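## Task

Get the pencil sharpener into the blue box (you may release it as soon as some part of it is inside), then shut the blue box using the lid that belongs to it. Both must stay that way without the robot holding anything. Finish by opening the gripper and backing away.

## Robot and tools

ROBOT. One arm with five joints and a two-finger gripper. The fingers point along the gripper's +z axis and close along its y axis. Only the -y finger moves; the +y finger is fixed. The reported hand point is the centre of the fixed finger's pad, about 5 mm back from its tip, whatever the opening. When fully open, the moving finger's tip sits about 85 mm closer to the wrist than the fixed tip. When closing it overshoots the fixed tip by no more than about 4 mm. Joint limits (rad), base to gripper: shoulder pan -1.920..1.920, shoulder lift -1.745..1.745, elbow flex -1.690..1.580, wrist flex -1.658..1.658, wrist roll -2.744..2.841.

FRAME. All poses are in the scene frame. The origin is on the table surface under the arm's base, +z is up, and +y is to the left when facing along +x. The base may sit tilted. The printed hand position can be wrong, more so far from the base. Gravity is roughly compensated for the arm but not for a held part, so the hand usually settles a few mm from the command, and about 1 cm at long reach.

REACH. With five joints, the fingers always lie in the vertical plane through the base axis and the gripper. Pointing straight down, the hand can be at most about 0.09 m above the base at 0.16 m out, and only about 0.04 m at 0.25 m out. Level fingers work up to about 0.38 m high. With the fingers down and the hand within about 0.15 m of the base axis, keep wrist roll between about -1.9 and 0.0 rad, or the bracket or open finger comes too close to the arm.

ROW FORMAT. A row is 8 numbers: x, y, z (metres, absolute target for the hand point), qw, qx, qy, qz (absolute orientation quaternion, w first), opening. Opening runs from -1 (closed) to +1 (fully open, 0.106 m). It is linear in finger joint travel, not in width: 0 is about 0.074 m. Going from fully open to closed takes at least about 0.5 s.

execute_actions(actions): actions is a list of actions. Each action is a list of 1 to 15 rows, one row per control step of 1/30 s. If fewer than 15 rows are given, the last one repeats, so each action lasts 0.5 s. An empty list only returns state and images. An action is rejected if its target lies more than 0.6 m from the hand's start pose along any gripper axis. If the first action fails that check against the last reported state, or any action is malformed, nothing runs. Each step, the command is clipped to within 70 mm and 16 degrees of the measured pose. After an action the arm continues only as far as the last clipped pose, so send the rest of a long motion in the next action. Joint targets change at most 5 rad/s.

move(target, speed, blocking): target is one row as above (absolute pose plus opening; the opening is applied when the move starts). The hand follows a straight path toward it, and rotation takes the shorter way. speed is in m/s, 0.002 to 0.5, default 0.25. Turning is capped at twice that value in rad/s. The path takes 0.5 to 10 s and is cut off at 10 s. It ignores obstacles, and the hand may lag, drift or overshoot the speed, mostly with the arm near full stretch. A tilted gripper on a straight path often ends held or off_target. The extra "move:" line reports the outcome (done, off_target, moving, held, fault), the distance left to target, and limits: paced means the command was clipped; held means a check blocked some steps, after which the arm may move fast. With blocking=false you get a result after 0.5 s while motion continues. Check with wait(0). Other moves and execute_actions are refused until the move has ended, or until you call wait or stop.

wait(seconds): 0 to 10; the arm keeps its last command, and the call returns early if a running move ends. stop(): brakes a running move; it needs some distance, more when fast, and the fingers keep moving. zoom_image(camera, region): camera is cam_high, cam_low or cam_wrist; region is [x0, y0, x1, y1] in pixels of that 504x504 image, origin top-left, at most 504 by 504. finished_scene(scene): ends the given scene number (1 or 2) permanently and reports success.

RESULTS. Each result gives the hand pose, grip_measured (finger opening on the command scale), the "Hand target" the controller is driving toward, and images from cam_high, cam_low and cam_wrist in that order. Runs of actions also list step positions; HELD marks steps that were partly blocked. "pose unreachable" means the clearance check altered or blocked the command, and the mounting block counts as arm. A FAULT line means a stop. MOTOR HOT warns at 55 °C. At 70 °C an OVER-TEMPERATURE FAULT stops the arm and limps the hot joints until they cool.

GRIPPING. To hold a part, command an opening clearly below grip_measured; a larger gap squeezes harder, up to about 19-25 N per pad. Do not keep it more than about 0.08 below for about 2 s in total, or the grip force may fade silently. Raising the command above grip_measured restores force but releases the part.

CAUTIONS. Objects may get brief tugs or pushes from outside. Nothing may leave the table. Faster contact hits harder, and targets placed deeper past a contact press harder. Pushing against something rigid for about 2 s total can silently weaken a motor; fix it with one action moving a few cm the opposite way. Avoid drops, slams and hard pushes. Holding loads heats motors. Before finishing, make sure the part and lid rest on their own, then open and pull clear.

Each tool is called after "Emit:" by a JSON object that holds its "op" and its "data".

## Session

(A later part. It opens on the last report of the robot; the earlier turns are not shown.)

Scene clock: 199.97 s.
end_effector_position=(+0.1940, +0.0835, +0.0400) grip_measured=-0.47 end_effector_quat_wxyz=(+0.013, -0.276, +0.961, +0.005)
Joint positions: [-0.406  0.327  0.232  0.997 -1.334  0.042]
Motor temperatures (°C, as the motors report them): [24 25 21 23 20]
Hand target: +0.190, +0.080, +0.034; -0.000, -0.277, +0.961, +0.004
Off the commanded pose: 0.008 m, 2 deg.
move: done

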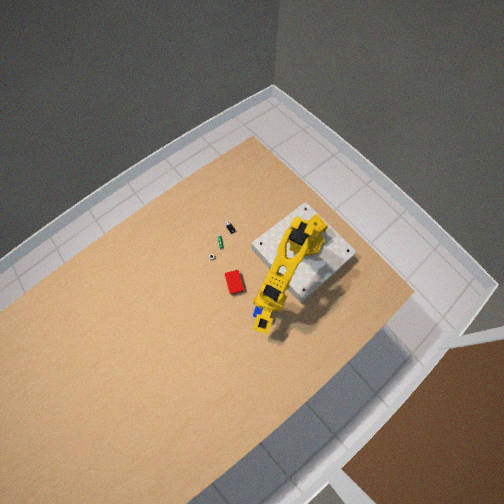

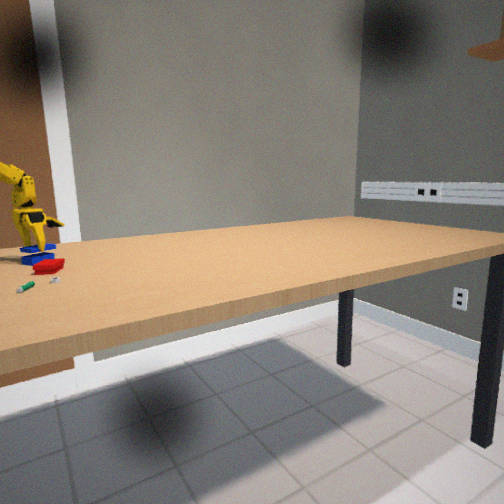

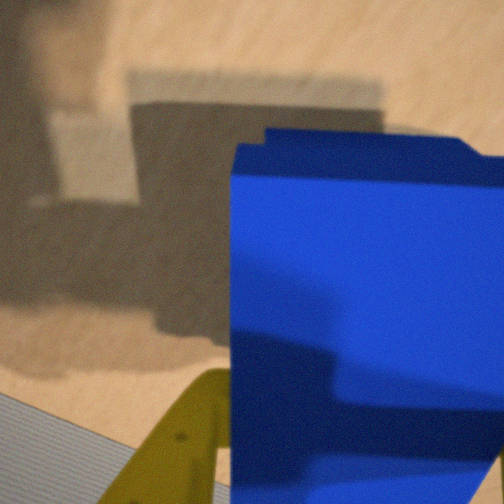

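Emit:
{"op": "move", "data": {"target": [0.190,0.077,0.030,0,-0.276,0.961,0,-0.6], "speed": 0.01}}

Emit:
{"op": "move", "data": {"target": [0.189,0.079,0.012,0,-0.276,0.961,0,-0.6], "speed": 0.01}}

Emit:
{"op": "zoom_image", "data": {"camera": "cam_low", "region": [0,200,110,300]}}

Scene clock: 209.00 s.
end_effector_position=(+0.1938, +0.0804, +0.0357) grip_measured=-0.47 end_effector_quat_wxyz=(+0.012, -0.275, +0.961, +0.005)
Joint positions: [-0.392  0.337  0.252  0.968 -1.322  0.042]
Motor temperatures (°C, as the motors report them): [24 25 21 23 20]
Hand target: +0.190, +0.077, +0.030; -0.001, -0.276, +0.961, +0.004
Off the commanded pose: 0.008 m, 2 deg.
move: done

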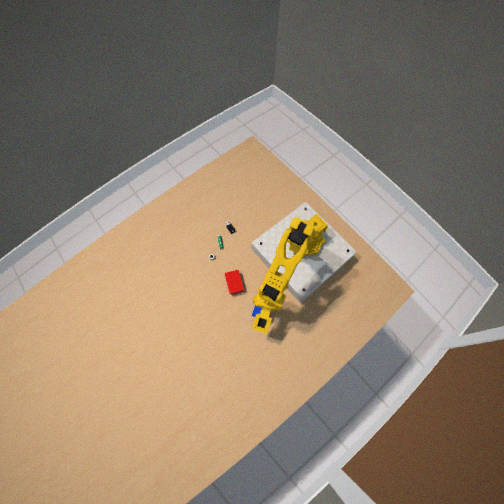

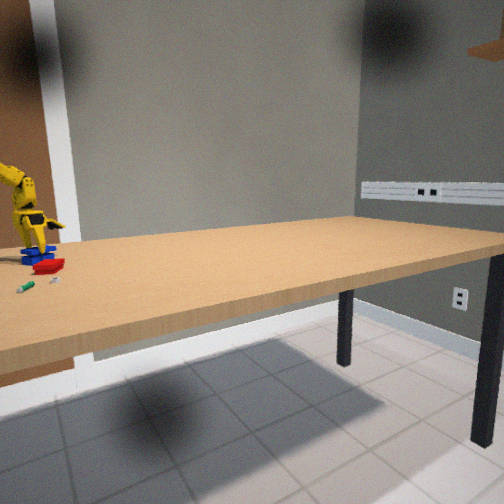

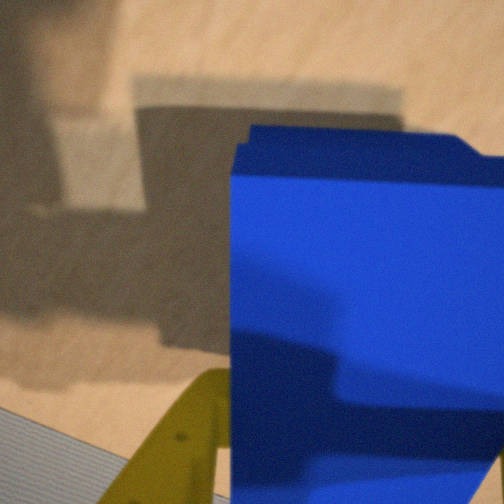

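Scene clock: 211.63 s.
end_effector_position=(+0.1958, +0.0812, +0.0270) grip_measured=-0.47 end_effector_quat_wxyz=(+0.020, -0.275, +0.961, +0.005)
Joint positions: [-0.392  0.376  0.269  0.897 -1.322  0.042]
Motor temperatures (°C, as the motors report them): [24 25 21 23 20]
Hand target: +0.188, +0.079, +0.013; -0.001, -0.276, +0.961, +0.004
Off the commanded pose: 0.017 m, 2 deg.
move: off_target

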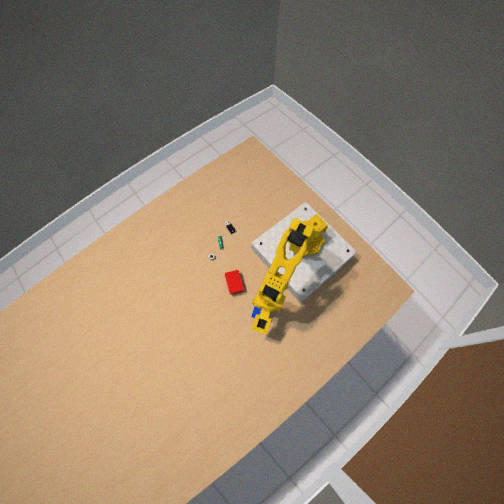

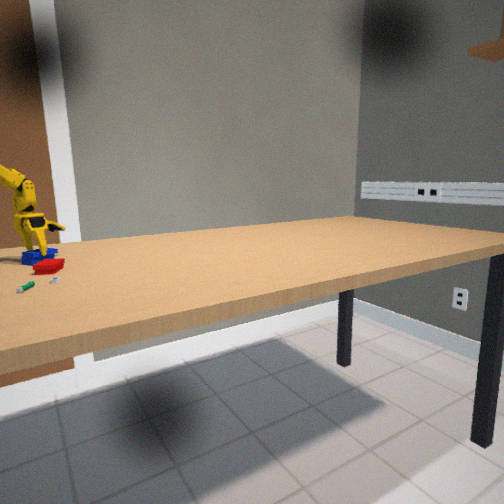

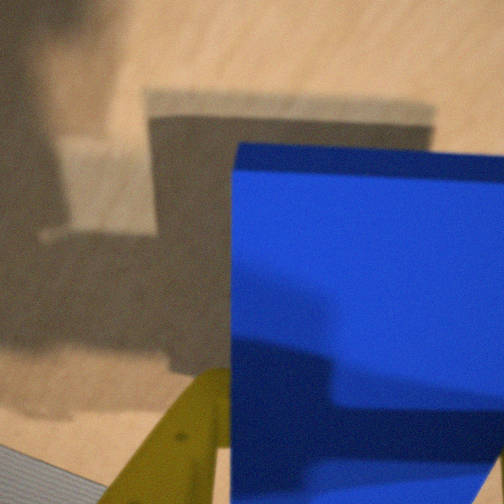

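Region (0, 200, 110, 300) of cam_low's 504x504 image, scaled by 4.582, with more detail than that image has; it fills the top 458 rows of this view, and the rest is white.

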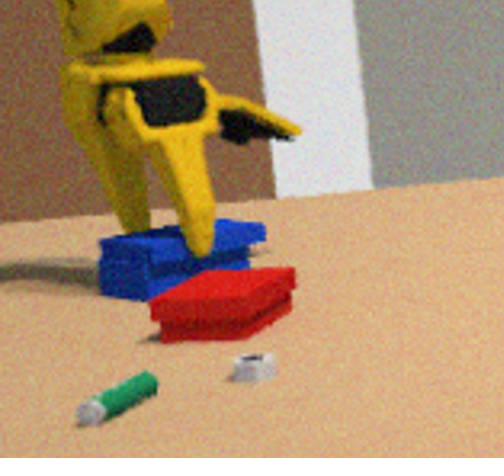

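Emit:
{"op": "move", "data": {"target": [0.189,0.078,0.032,0,-0.276,0.961,0,-0.6], "speed": 0.015}}

Emit:
{"op": "move", "data": {"target": [0.183,0.076,0.014,0,-0.276,0.961,0,-0.6], "speed": 0.01}}

Scene clock: 219.90 s.
end_effector_position=(+0.1903, +0.0791, +0.0304) grip_measured=-0.47 end_effector_quat_wxyz=(+0.002, -0.275, +0.961, +0.004)
Joint positions: [-0.392  0.357  0.267  0.952 -1.322  0.042]
Motor temperatures (°C, as the motors report them): [24 25 21 23 20]
Hand target: +0.189, +0.078, +0.032; -0.000, -0.276, +0.961, +0.004
Off the commanded pose: 0.002 m, 1 deg.
move: done

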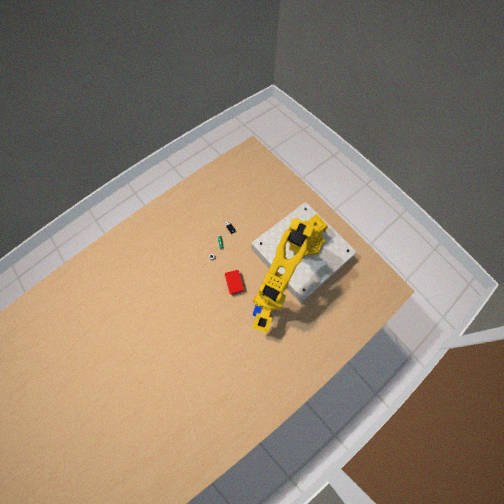

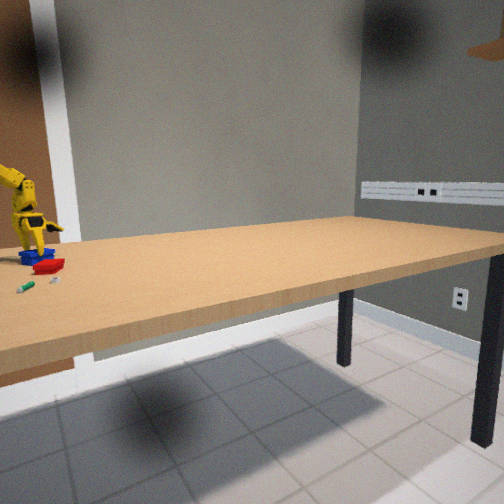

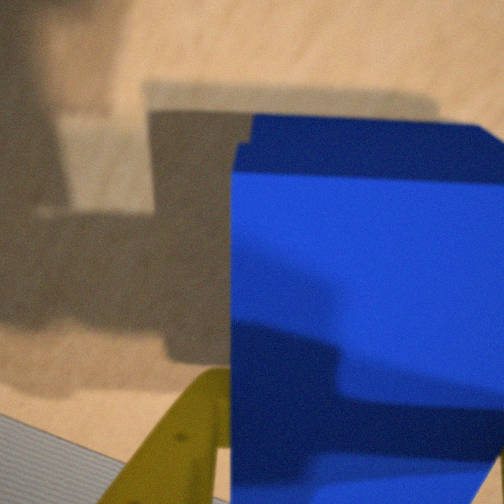

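Scene clock: 221.93 s.
end_effector_position=(+0.1904, +0.0792, +0.0263) grip_measured=-0.47 end_effector_quat_wxyz=(+0.019, -0.275, +0.961, +0.005)
Joint positions: [-0.392  0.342  0.329  0.874 -1.322  0.042]
Motor temperatures (°C, as the motors report them): [24 25 21 23 20]
Hand target: +0.183, +0.076, +0.015; -0.000, -0.276, +0.961, +0.004
Off the commanded pose: 0.015 m, 2 deg.
move: off_target

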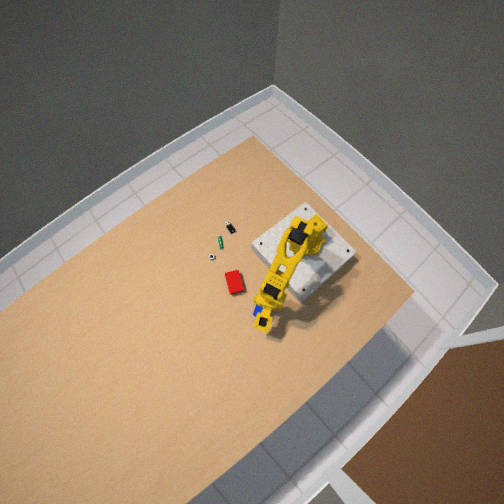

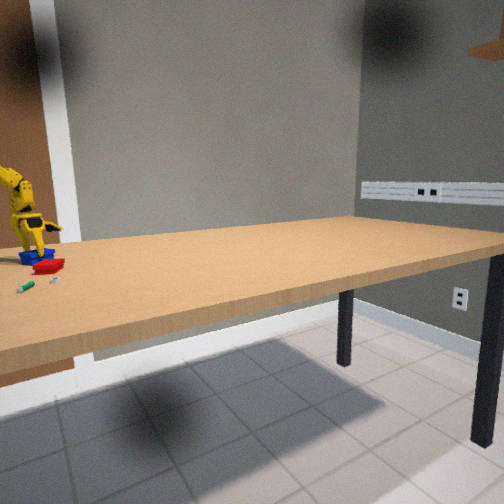

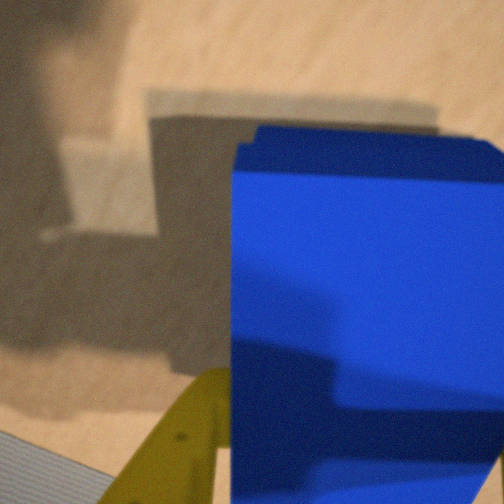

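Emit:
{"op": "move", "data": {"target": [0.191,0.079,0.031,0,-0.276,0.961,0,-0.6], "speed": 0.015}}

Emit:
{"op": "move", "data": {"target": [0.186,0.0775,0.012,0,-0.276,0.961,0,-0.6], "speed": 0.01}}

Scene clock: 230.63 s.
end_effector_position=(+0.1930, +0.0801, +0.0337) grip_measured=-0.47 end_effector_quat_wxyz=(+0.011, -0.275, +0.961, +0.005)
Joint positions: [-0.392  0.344  0.26   0.957 -1.322  0.042]
Motor temperatures (°C, as the motors report them): [24 25 21 23 20]
Hand target: +0.191, +0.079, +0.031; -0.001, -0.276, +0.961, +0.004
Off the commanded pose: 0.004 m, 1 deg.
move: done

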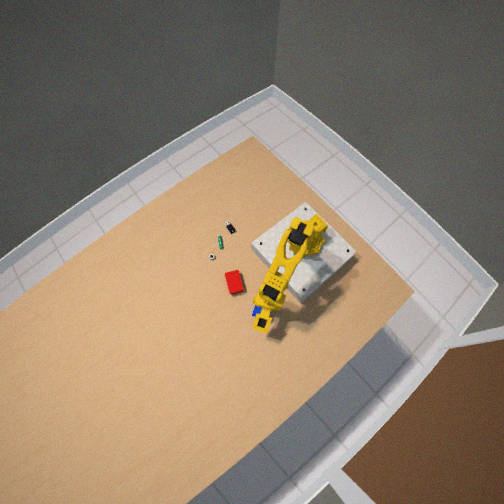

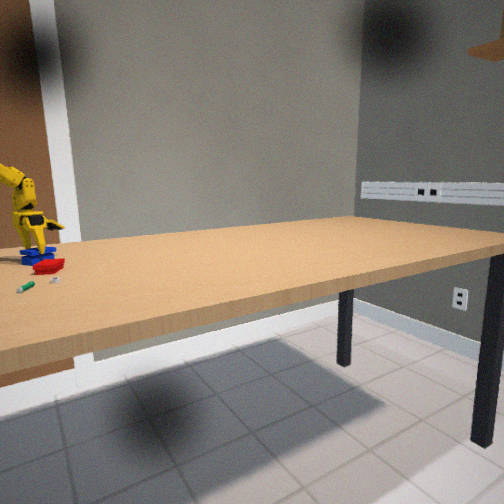

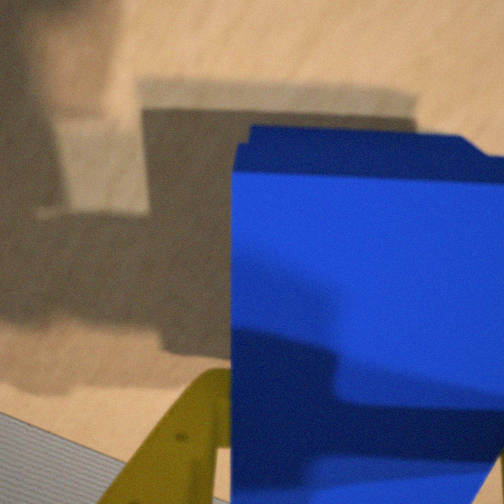

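Scene clock: 233.17 s.
end_effector_position=(+0.1936, +0.0804, +0.0266) grip_measured=-0.47 end_effector_quat_wxyz=(+0.021, -0.275, +0.961, +0.005)
Joint positions: [-0.392  0.359  0.3    0.882 -1.322  0.042]
Motor temperatures (°C, as the motors report them): [24 25 21 23 20]
Hand target: +0.185, +0.077, +0.013; -0.001, -0.276, +0.961, +0.004
Off the commanded pose: 0.017 m, 2 deg.
move: off_target

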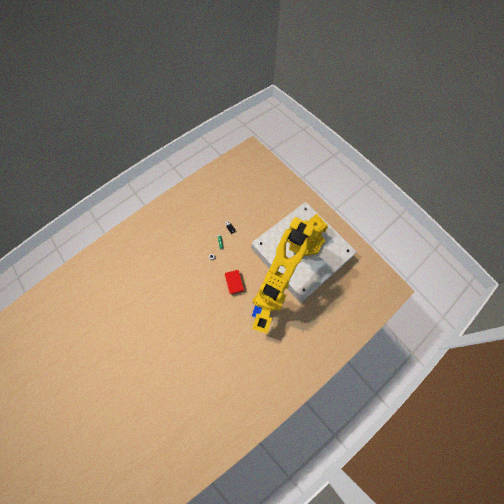

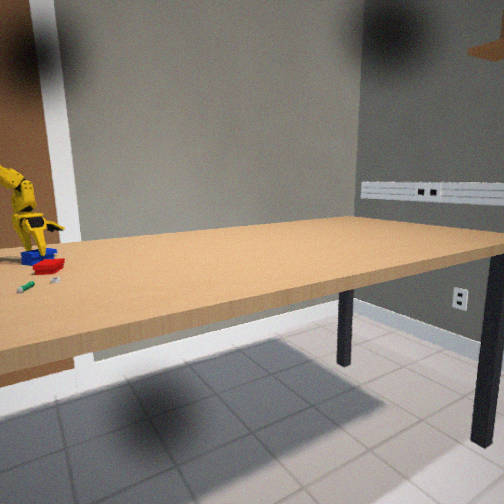

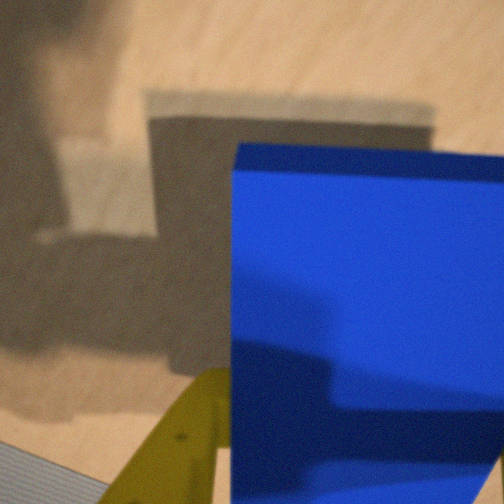

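Emit:
{"op": "move", "data": {"target": [0.190,0.0785,0.0315,0,-0.276,0.961,0,-0.6], "speed": 0.015}}

Emit:
{"op": "move", "data": {"target": [0.185,0.077,0.018,0,-0.276,0.961,0,-0.6], "speed": 0.007}}

Emit:
{"op": "zoom_image", "data": {"camera": "cam_low", "region": [0,220,90,290]}}

Scene clock: 246.77 s.
end_effector_position=(+0.1904, +0.0791, +0.0314) grip_measured=-0.47 end_effector_quat_wxyz=(+0.004, -0.275, +0.961, +0.004)
Joint positions: [-0.392  0.35   0.27   0.954 -1.322  0.042]
Motor temperatures (°C, as the motors report them): [24 25 21 23 20]
Hand target: +0.190, +0.079, +0.031; -0.000, -0.276, +0.961, +0.004
Off the commanded pose: 0.001 m, 1 deg.
move: done

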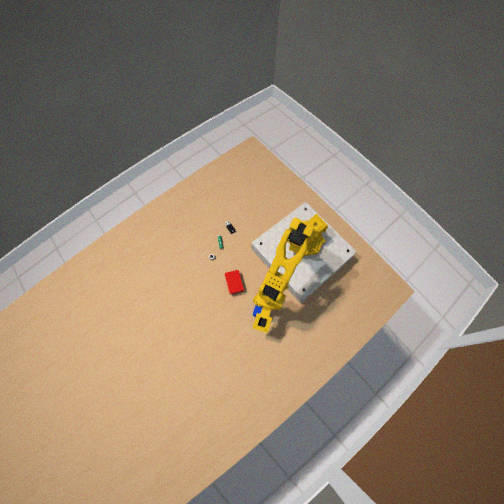

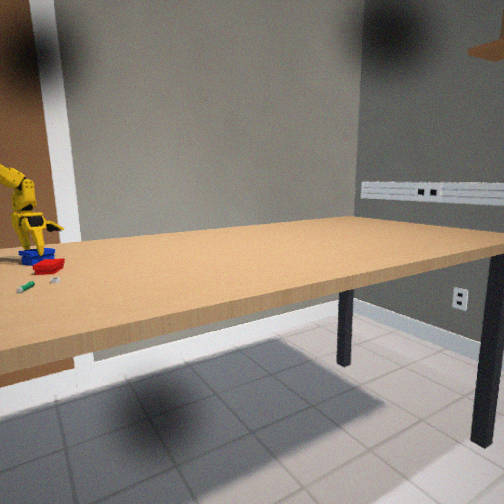

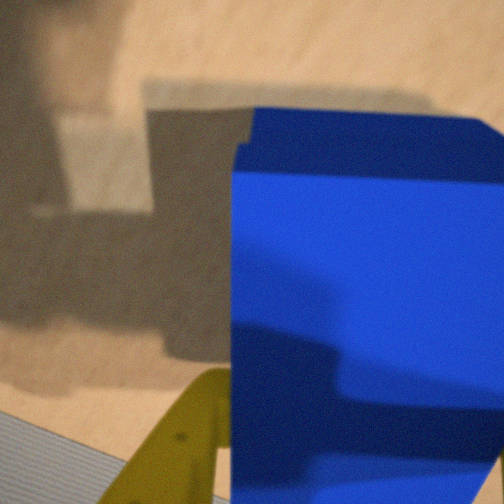

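Scene clock: 249.07 s.
end_effector_position=(+0.1912, +0.0795, +0.0273) grip_measured=-0.47 end_effector_quat_wxyz=(+0.015, -0.275, +0.961, +0.005)
Joint positions: [-0.392  0.35   0.307  0.894 -1.322  0.042]
Motor temperatures (°C, as the motors report them): [24 25 21 23 20]
Hand target: +0.185, +0.077, +0.019; -0.000, -0.276, +0.961, +0.004
Off the commanded pose: 0.011 m, 2 deg.
move: off_target

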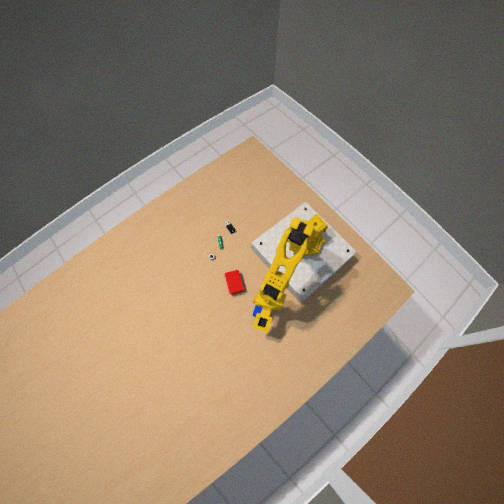

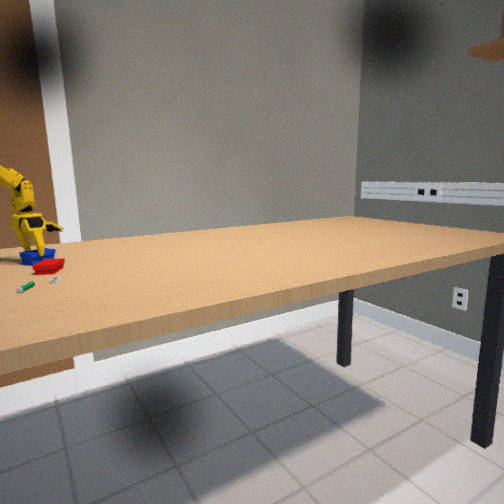

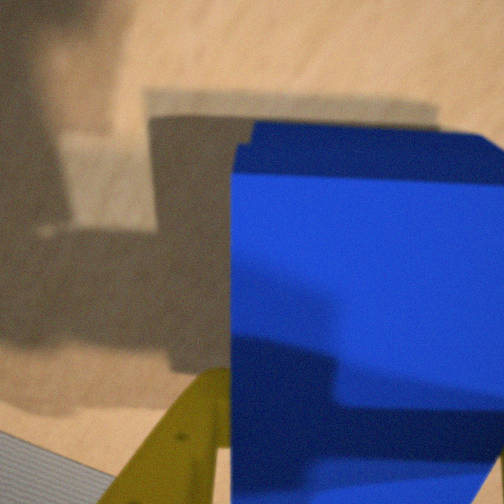

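Region (0, 220, 90, 290) of cam_low's 504x504 image, scaled by 5.600, with more detail than that image has.

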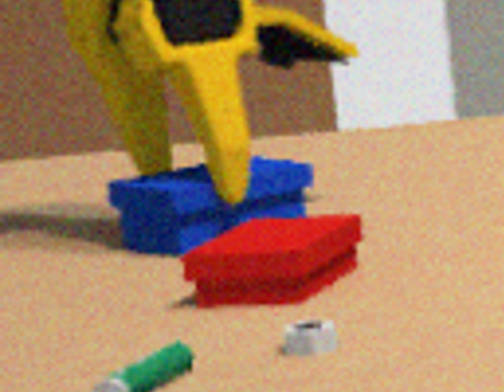

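Emit:
{"op": "move", "data": {"target": [0.1895,0.079,0.021,0,-0.276,0.961,0,-0.6], "speed": 0.003}}

Emit:
{"op": "move", "data": {"target": [0.189,0.079,0.012,0,-0.276,0.961,0,-0.6], "speed": 0.005}}

Scene clock: 261.07 s.
end_effector_position=(+0.1944, +0.0807, +0.0277) grip_measured=-0.47 end_effector_quat_wxyz=(+0.019, -0.275, +0.961, +0.005)
Joint positions: [-0.392  0.365  0.28   0.9   -1.322  0.042]
Motor temperatures (°C, as the motors report them): [24 25 21 23 20]
Hand target: +0.189, +0.079, +0.021; -0.000, -0.276, +0.961, +0.004
Off the commanded pose: 0.008 m, 2 deg.
move: done

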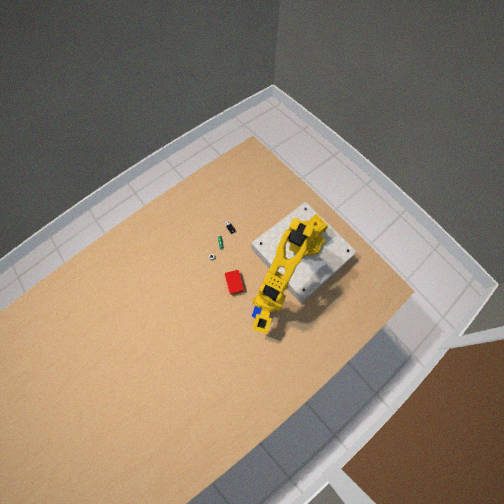

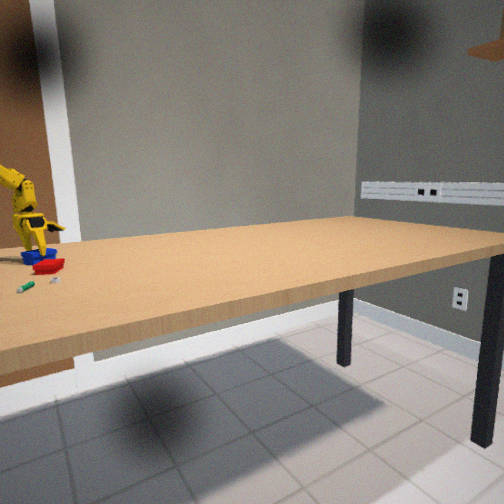

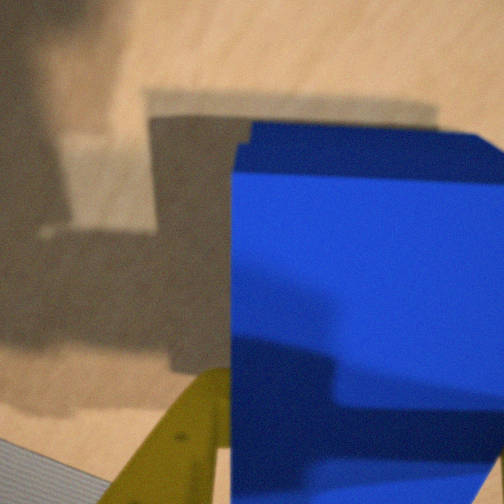

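Scene clock: 265.13 s.
end_effector_position=(+0.1945, +0.0807, +0.0269) grip_measured=-0.47 end_effector_quat_wxyz=(+0.019, -0.275, +0.961, +0.005)
Joint positions: [-0.392  0.37   0.28   0.895 -1.322  0.042]
Motor temperatures (°C, as the motors report them): [24 25 21 23 20]
Hand target: +0.188, +0.079, +0.013; -0.000, -0.276, +0.961, +0.004
Off the commanded pose: 0.016 m, 2 deg.
move: off_target

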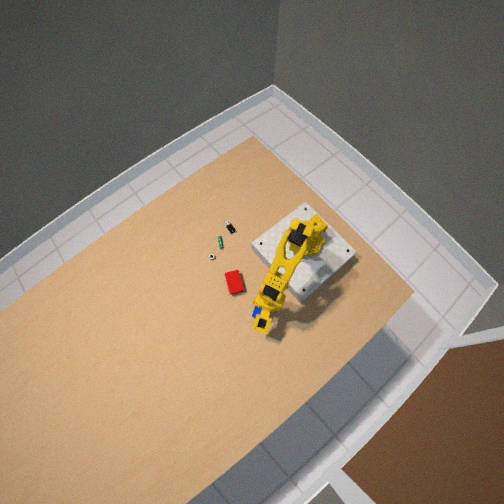

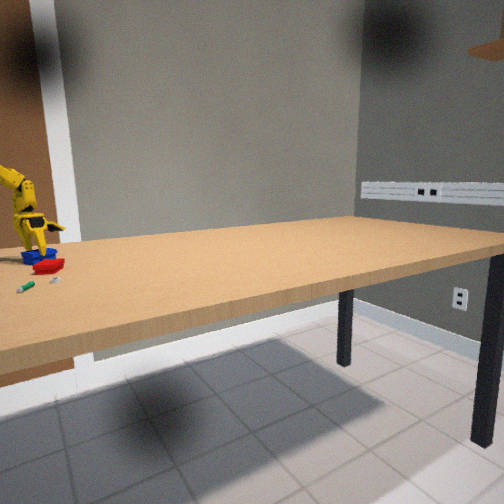

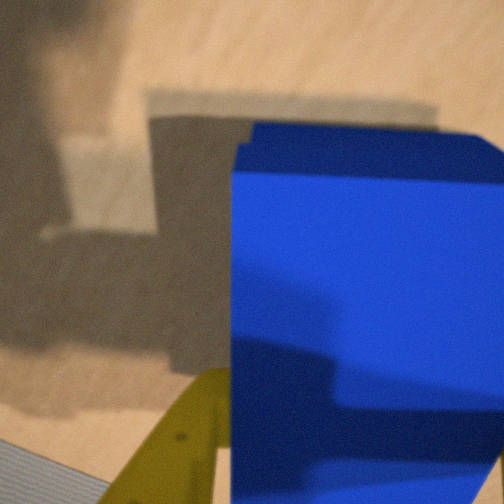

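Emit:
{"op": "move", "data": {"target": [0.1925,0.084,0.034,0,-0.276,0.961,0,-0.6], "speed": 0.015}}

Emit:
{"op": "move", "data": {"target": [0.189,0.083,0.016,0,-0.276,0.961,0,-0.6], "speed": 0.008}}

Scene clock: 272.57 s.
end_effector_position=(+0.1947, +0.0828, +0.0354) grip_measured=-0.47 end_effector_quat_wxyz=(+0.008, -0.276, +0.961, +0.004)
Joint positions: [-0.401  0.362  0.217  0.987 -1.328  0.042]
Motor temperatures (°C, as the motors report them): [24 25 21 23 20]
Hand target: +0.192, +0.084, +0.034; -0.000, -0.275, +0.961, +0.004
Off the commanded pose: 0.003 m, 1 deg.
move: done

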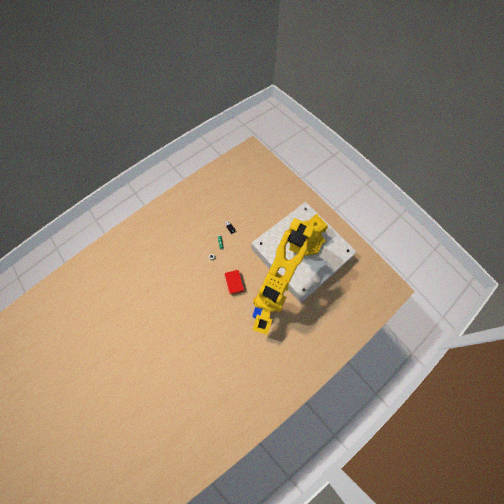

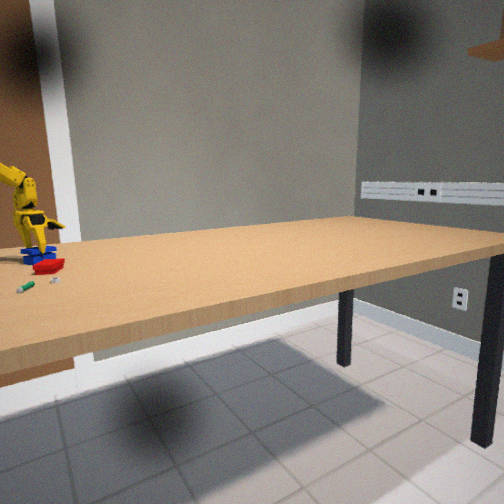

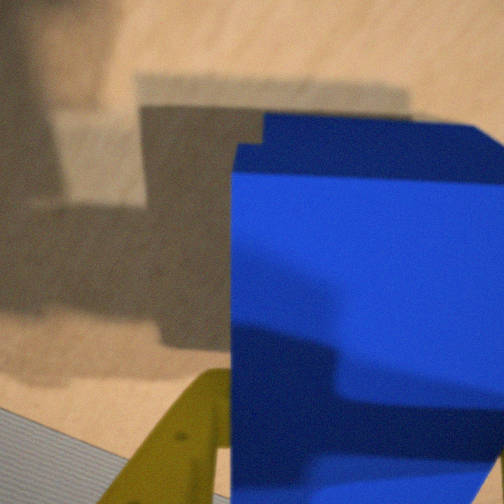

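Scene clock: 275.30 s.
end_effector_position=(+0.1966, +0.0836, +0.0248) grip_measured=-0.47 end_effector_quat_wxyz=(+0.018, -0.276, +0.961, +0.005)
Joint positions: [-0.401  0.403  0.244  0.898 -1.328  0.042]
Motor temperatures (°C, as the motors report them): [24 25 21 23 20]
Hand target: +0.189, +0.083, +0.016; -0.001, -0.276, +0.961, +0.004
Off the commanded pose: 0.012 m, 2 deg.
move: off_target

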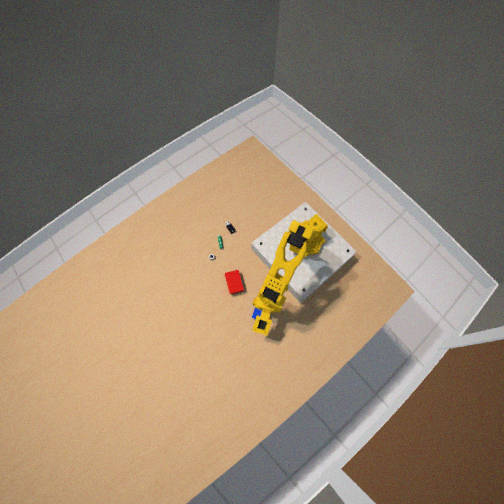

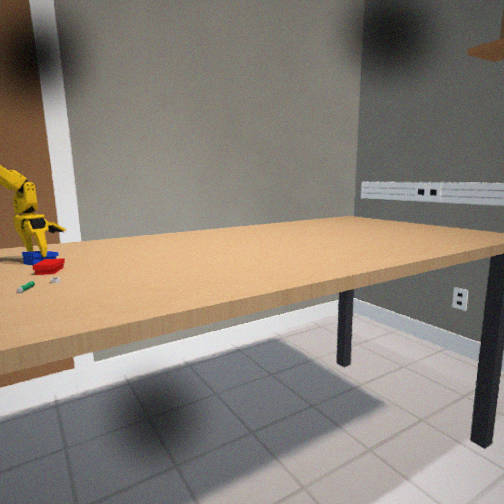

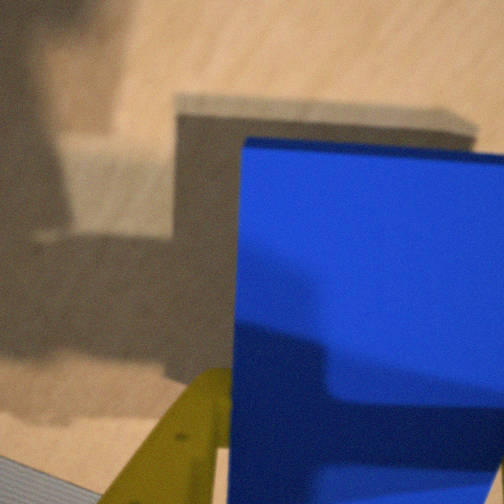

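Emit:
{"op": "zoom_image", "data": {"camera": "cam_low", "region": [0,220,90,290]}}

Region (0, 220, 90, 290) of cam_low's 504x504 image, scaled by 5.600, with more detail than that image has.

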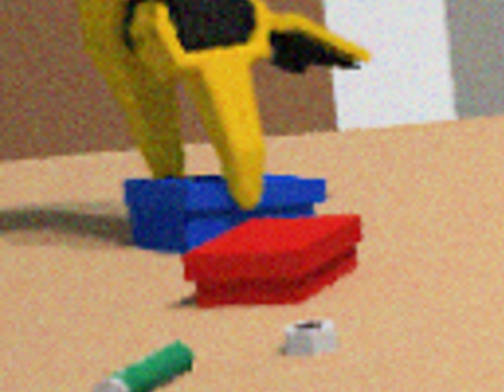

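Emit:
{"op": "move", "data": {"target": [0.195,0.086,0.024,0,-0.276,0.961,0,-0.6], "speed": 0.005}}

Emit:
{"op": "move", "data": {"target": [0.192,0.085,0.012,0,-0.276,0.961,0,-0.6], "speed": 0.008}}

Emit:
{"op": "zoom_image", "data": {"camera": "cam_low", "region": [0,220,90,290]}}

Scene clock: 293.23 s.
end_effector_position=(+0.1983, +0.0853, +0.0271) grip_measured=-0.47 end_effector_quat_wxyz=(+0.012, -0.277, +0.961, +0.005)
Joint positions: [-0.406  0.422  0.194  0.943 -1.331  0.042]
Motor temperatures (°C, as the motors report them): [24 25 21 23 20]
Hand target: +0.195, +0.086, +0.024; -0.000, -0.276, +0.961, +0.004
Off the commanded pose: 0.005 m, 1 deg.
move: done

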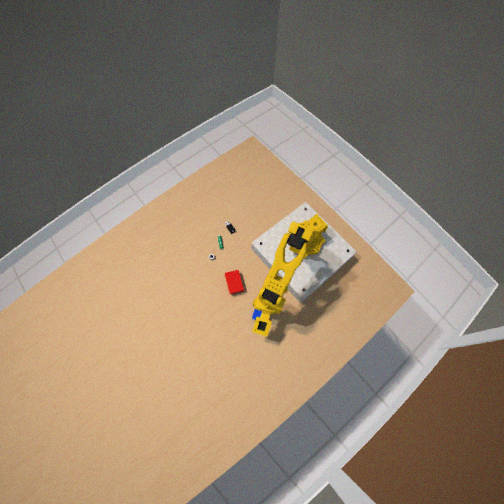

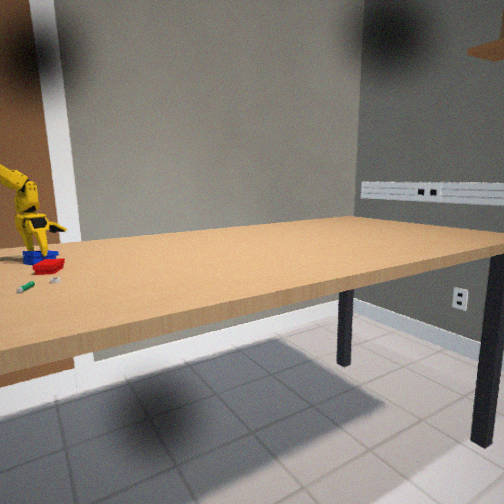

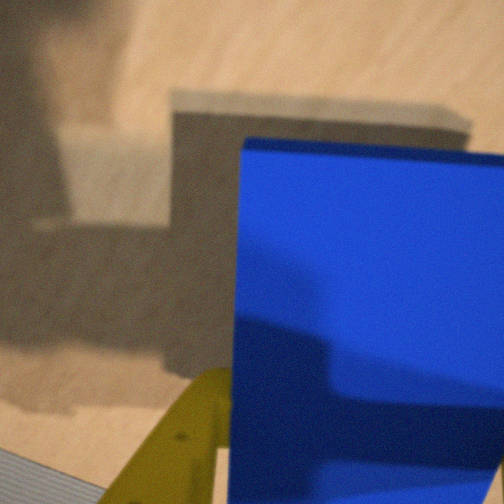

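Scene clock: 295.50 s.
end_effector_position=(+0.2002, +0.0861, +0.0239) grip_measured=-0.46 end_effector_quat_wxyz=(+0.021, -0.277, +0.961, +0.006)
Joint positions: [-0.406  0.431  0.208  0.902 -1.331  0.042]
Motor temperatures (°C, as the motors report them): [24 25 21 23 20]
Hand target: +0.192, +0.085, +0.013; -0.001, -0.276, +0.961, +0.004
Off the commanded pose: 0.015 m, 2 deg.
move: off_target

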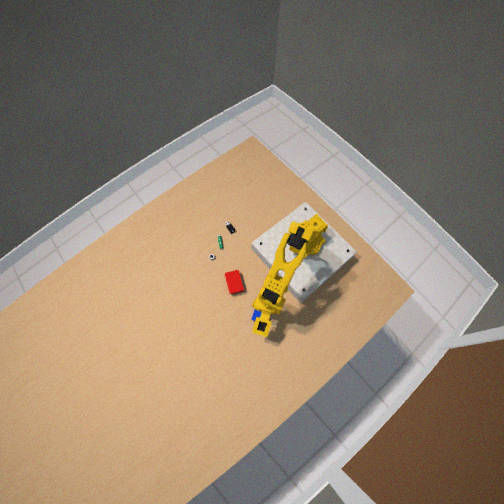

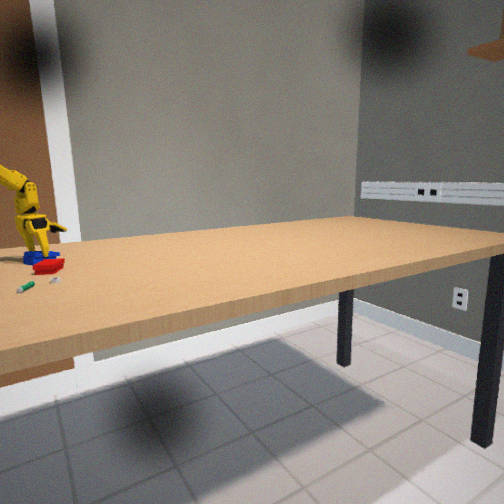

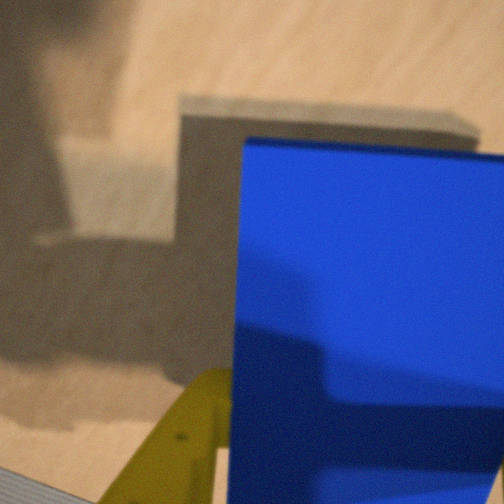

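Region (0, 220, 90, 290) of cam_low's 504x504 image, scaled by 5.600, with more detail than that image has.

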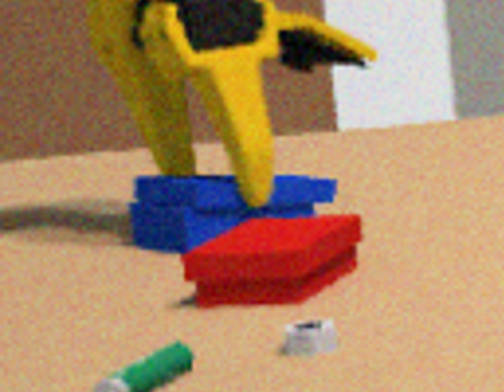

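Emit:
{"op": "move", "data": {"target": [0.191,0.082,0.026,0,-0.276,0.961,0,-0.6], "speed": 0.005}}

Emit:
{"op": "zoom_image", "data": {"camera": "cam_low", "region": [0,220,90,290]}}

Scene clock: 308.60 s.
end_effector_position=(+0.1957, +0.0843, +0.0262) grip_measured=-0.46 end_effector_quat_wxyz=(+0.011, -0.277, +0.961, +0.005)
Joint positions: [-0.406  0.408  0.224  0.928 -1.331  0.042]
Motor temperatures (°C, as the motors report them): [24 25 21 23 20]
Hand target: +0.191, +0.082, +0.026; -0.001, -0.276, +0.961, +0.004
Off the commanded pose: 0.005 m, 1 deg.
move: done

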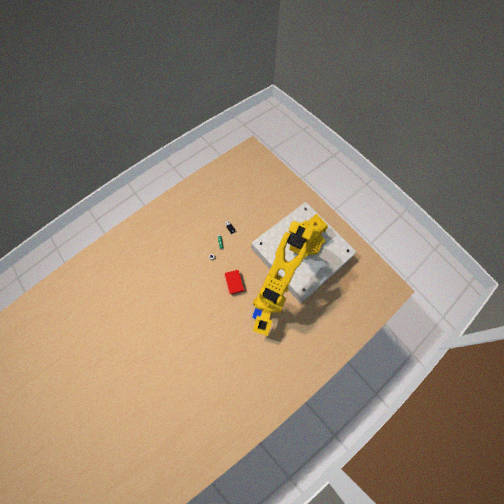

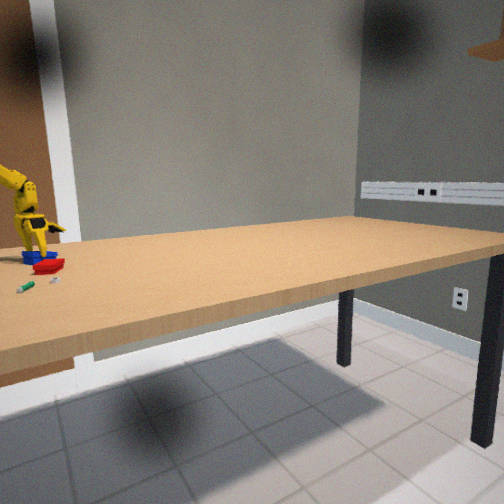

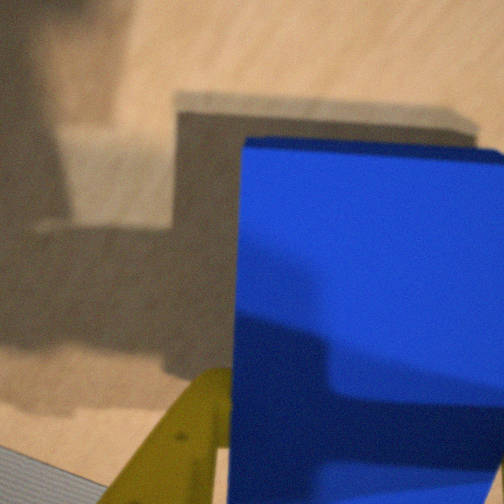

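Region (0, 220, 90, 290) of cam_low's 504x504 image, scaled by 5.600, with more detail than that image has.

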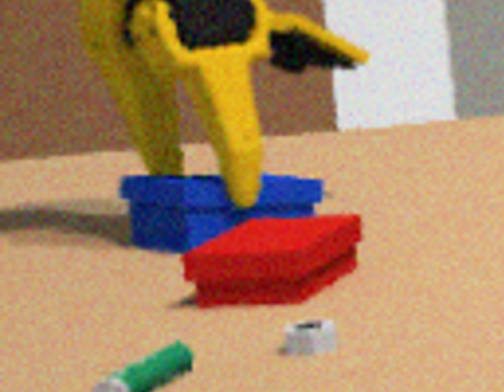

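Emit:
{"op": "move", "data": {"target": [0.193,0.083,0.027,0,-0.276,0.961,0,0.2], "speed": 0.01}}

Emit:
{"op": "move", "data": {"target": [0.193,0.084,0.075,0,-0.276,0.961,0,0.2], "speed": 0.05}}

Emit:
{"op": "zoom_image", "data": {"camera": "cam_low", "region": [0,220,90,290]}}

Scene clock: 316.63 s.
end_effector_position=(+0.1929, +0.0832, +0.0262) grip_measured=+0.19 end_effector_quat_wxyz=(+0.002, -0.277, +0.961, +0.004)
Joint positions: [-0.406  0.408  0.224  0.946 -1.331  0.084]
Motor temperatures (°C, as the motors report them): [24 25 21 23 20]
Hand target: +0.193, +0.083, +0.027; -0.000, -0.276, +0.961, +0.004
Off the commanded pose: 0.001 m, 1 deg.
move: done

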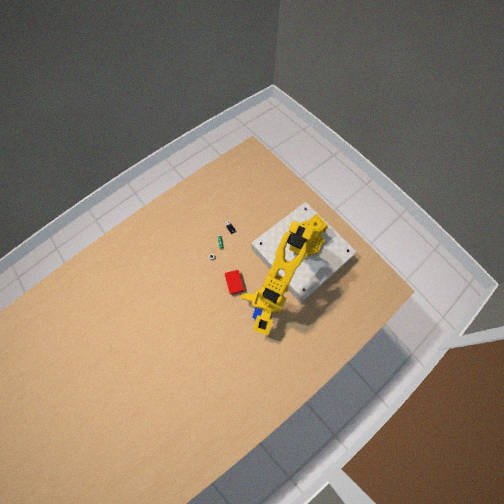

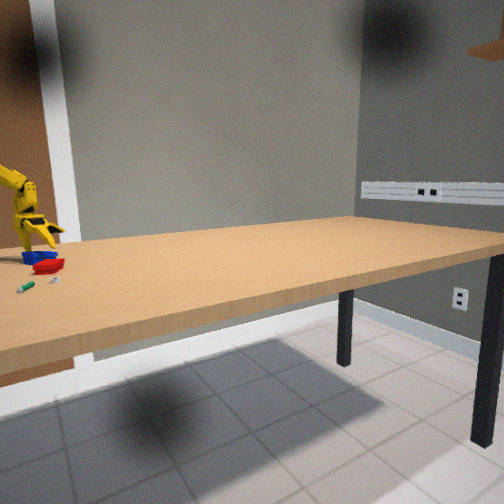

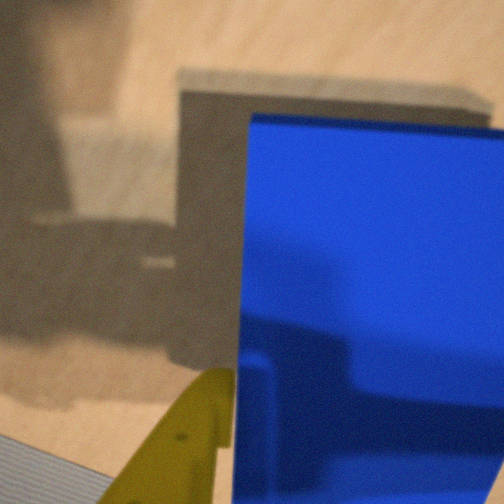

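Scene clock: 317.90 s.
end_effector_position=(+0.1918, +0.0824, +0.0721) grip_measured=+0.19 end_effector_quat_wxyz=(-0.004, -0.277, +0.961, +0.003)
Joint positions: [-0.406  0.242  0.097  1.25  -1.331  0.084]
Motor temperatures (°C, as the motors report them): [24 25 21 23 20]
Hand target: +0.192, +0.084, +0.075; +0.000, -0.276, +0.961, +0.004
Off the commanded pose: 0.004 m, 1 deg.
move: done

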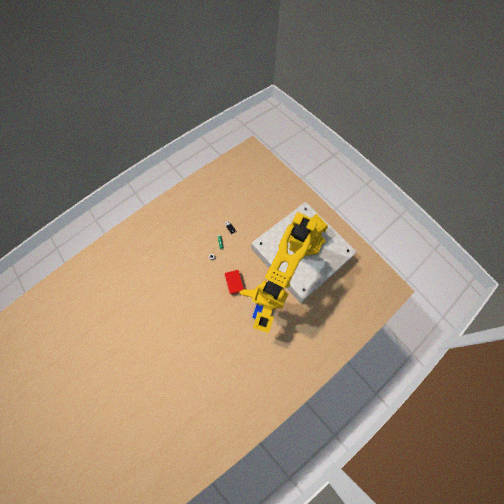

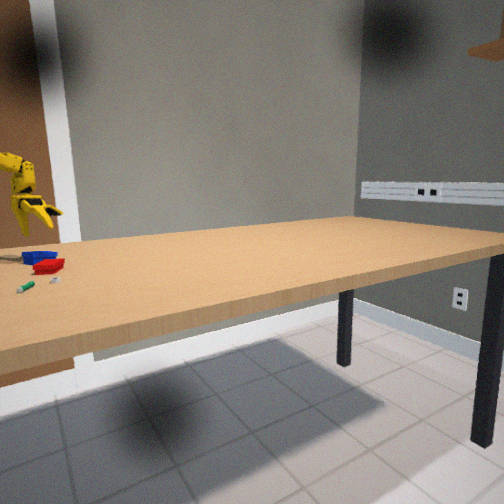

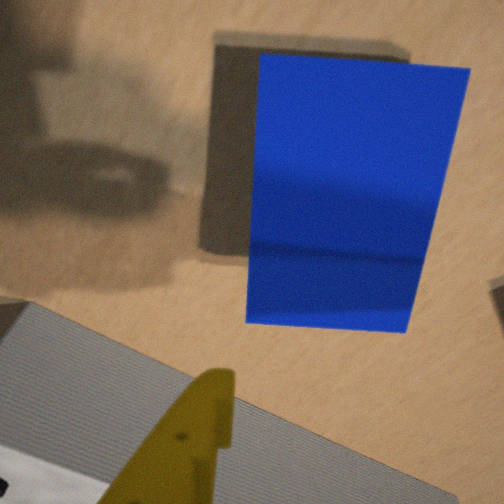

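Region (0, 220, 90, 290) of cam_low's 504x504 image, scaled by 5.600, with more detail than that image has.

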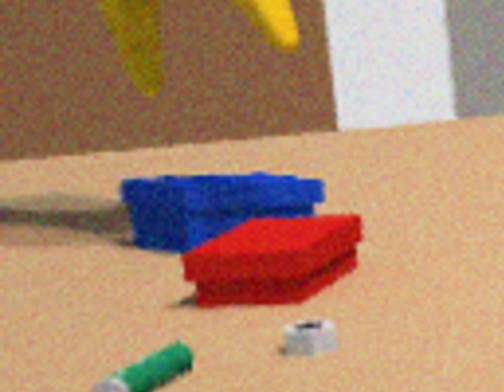

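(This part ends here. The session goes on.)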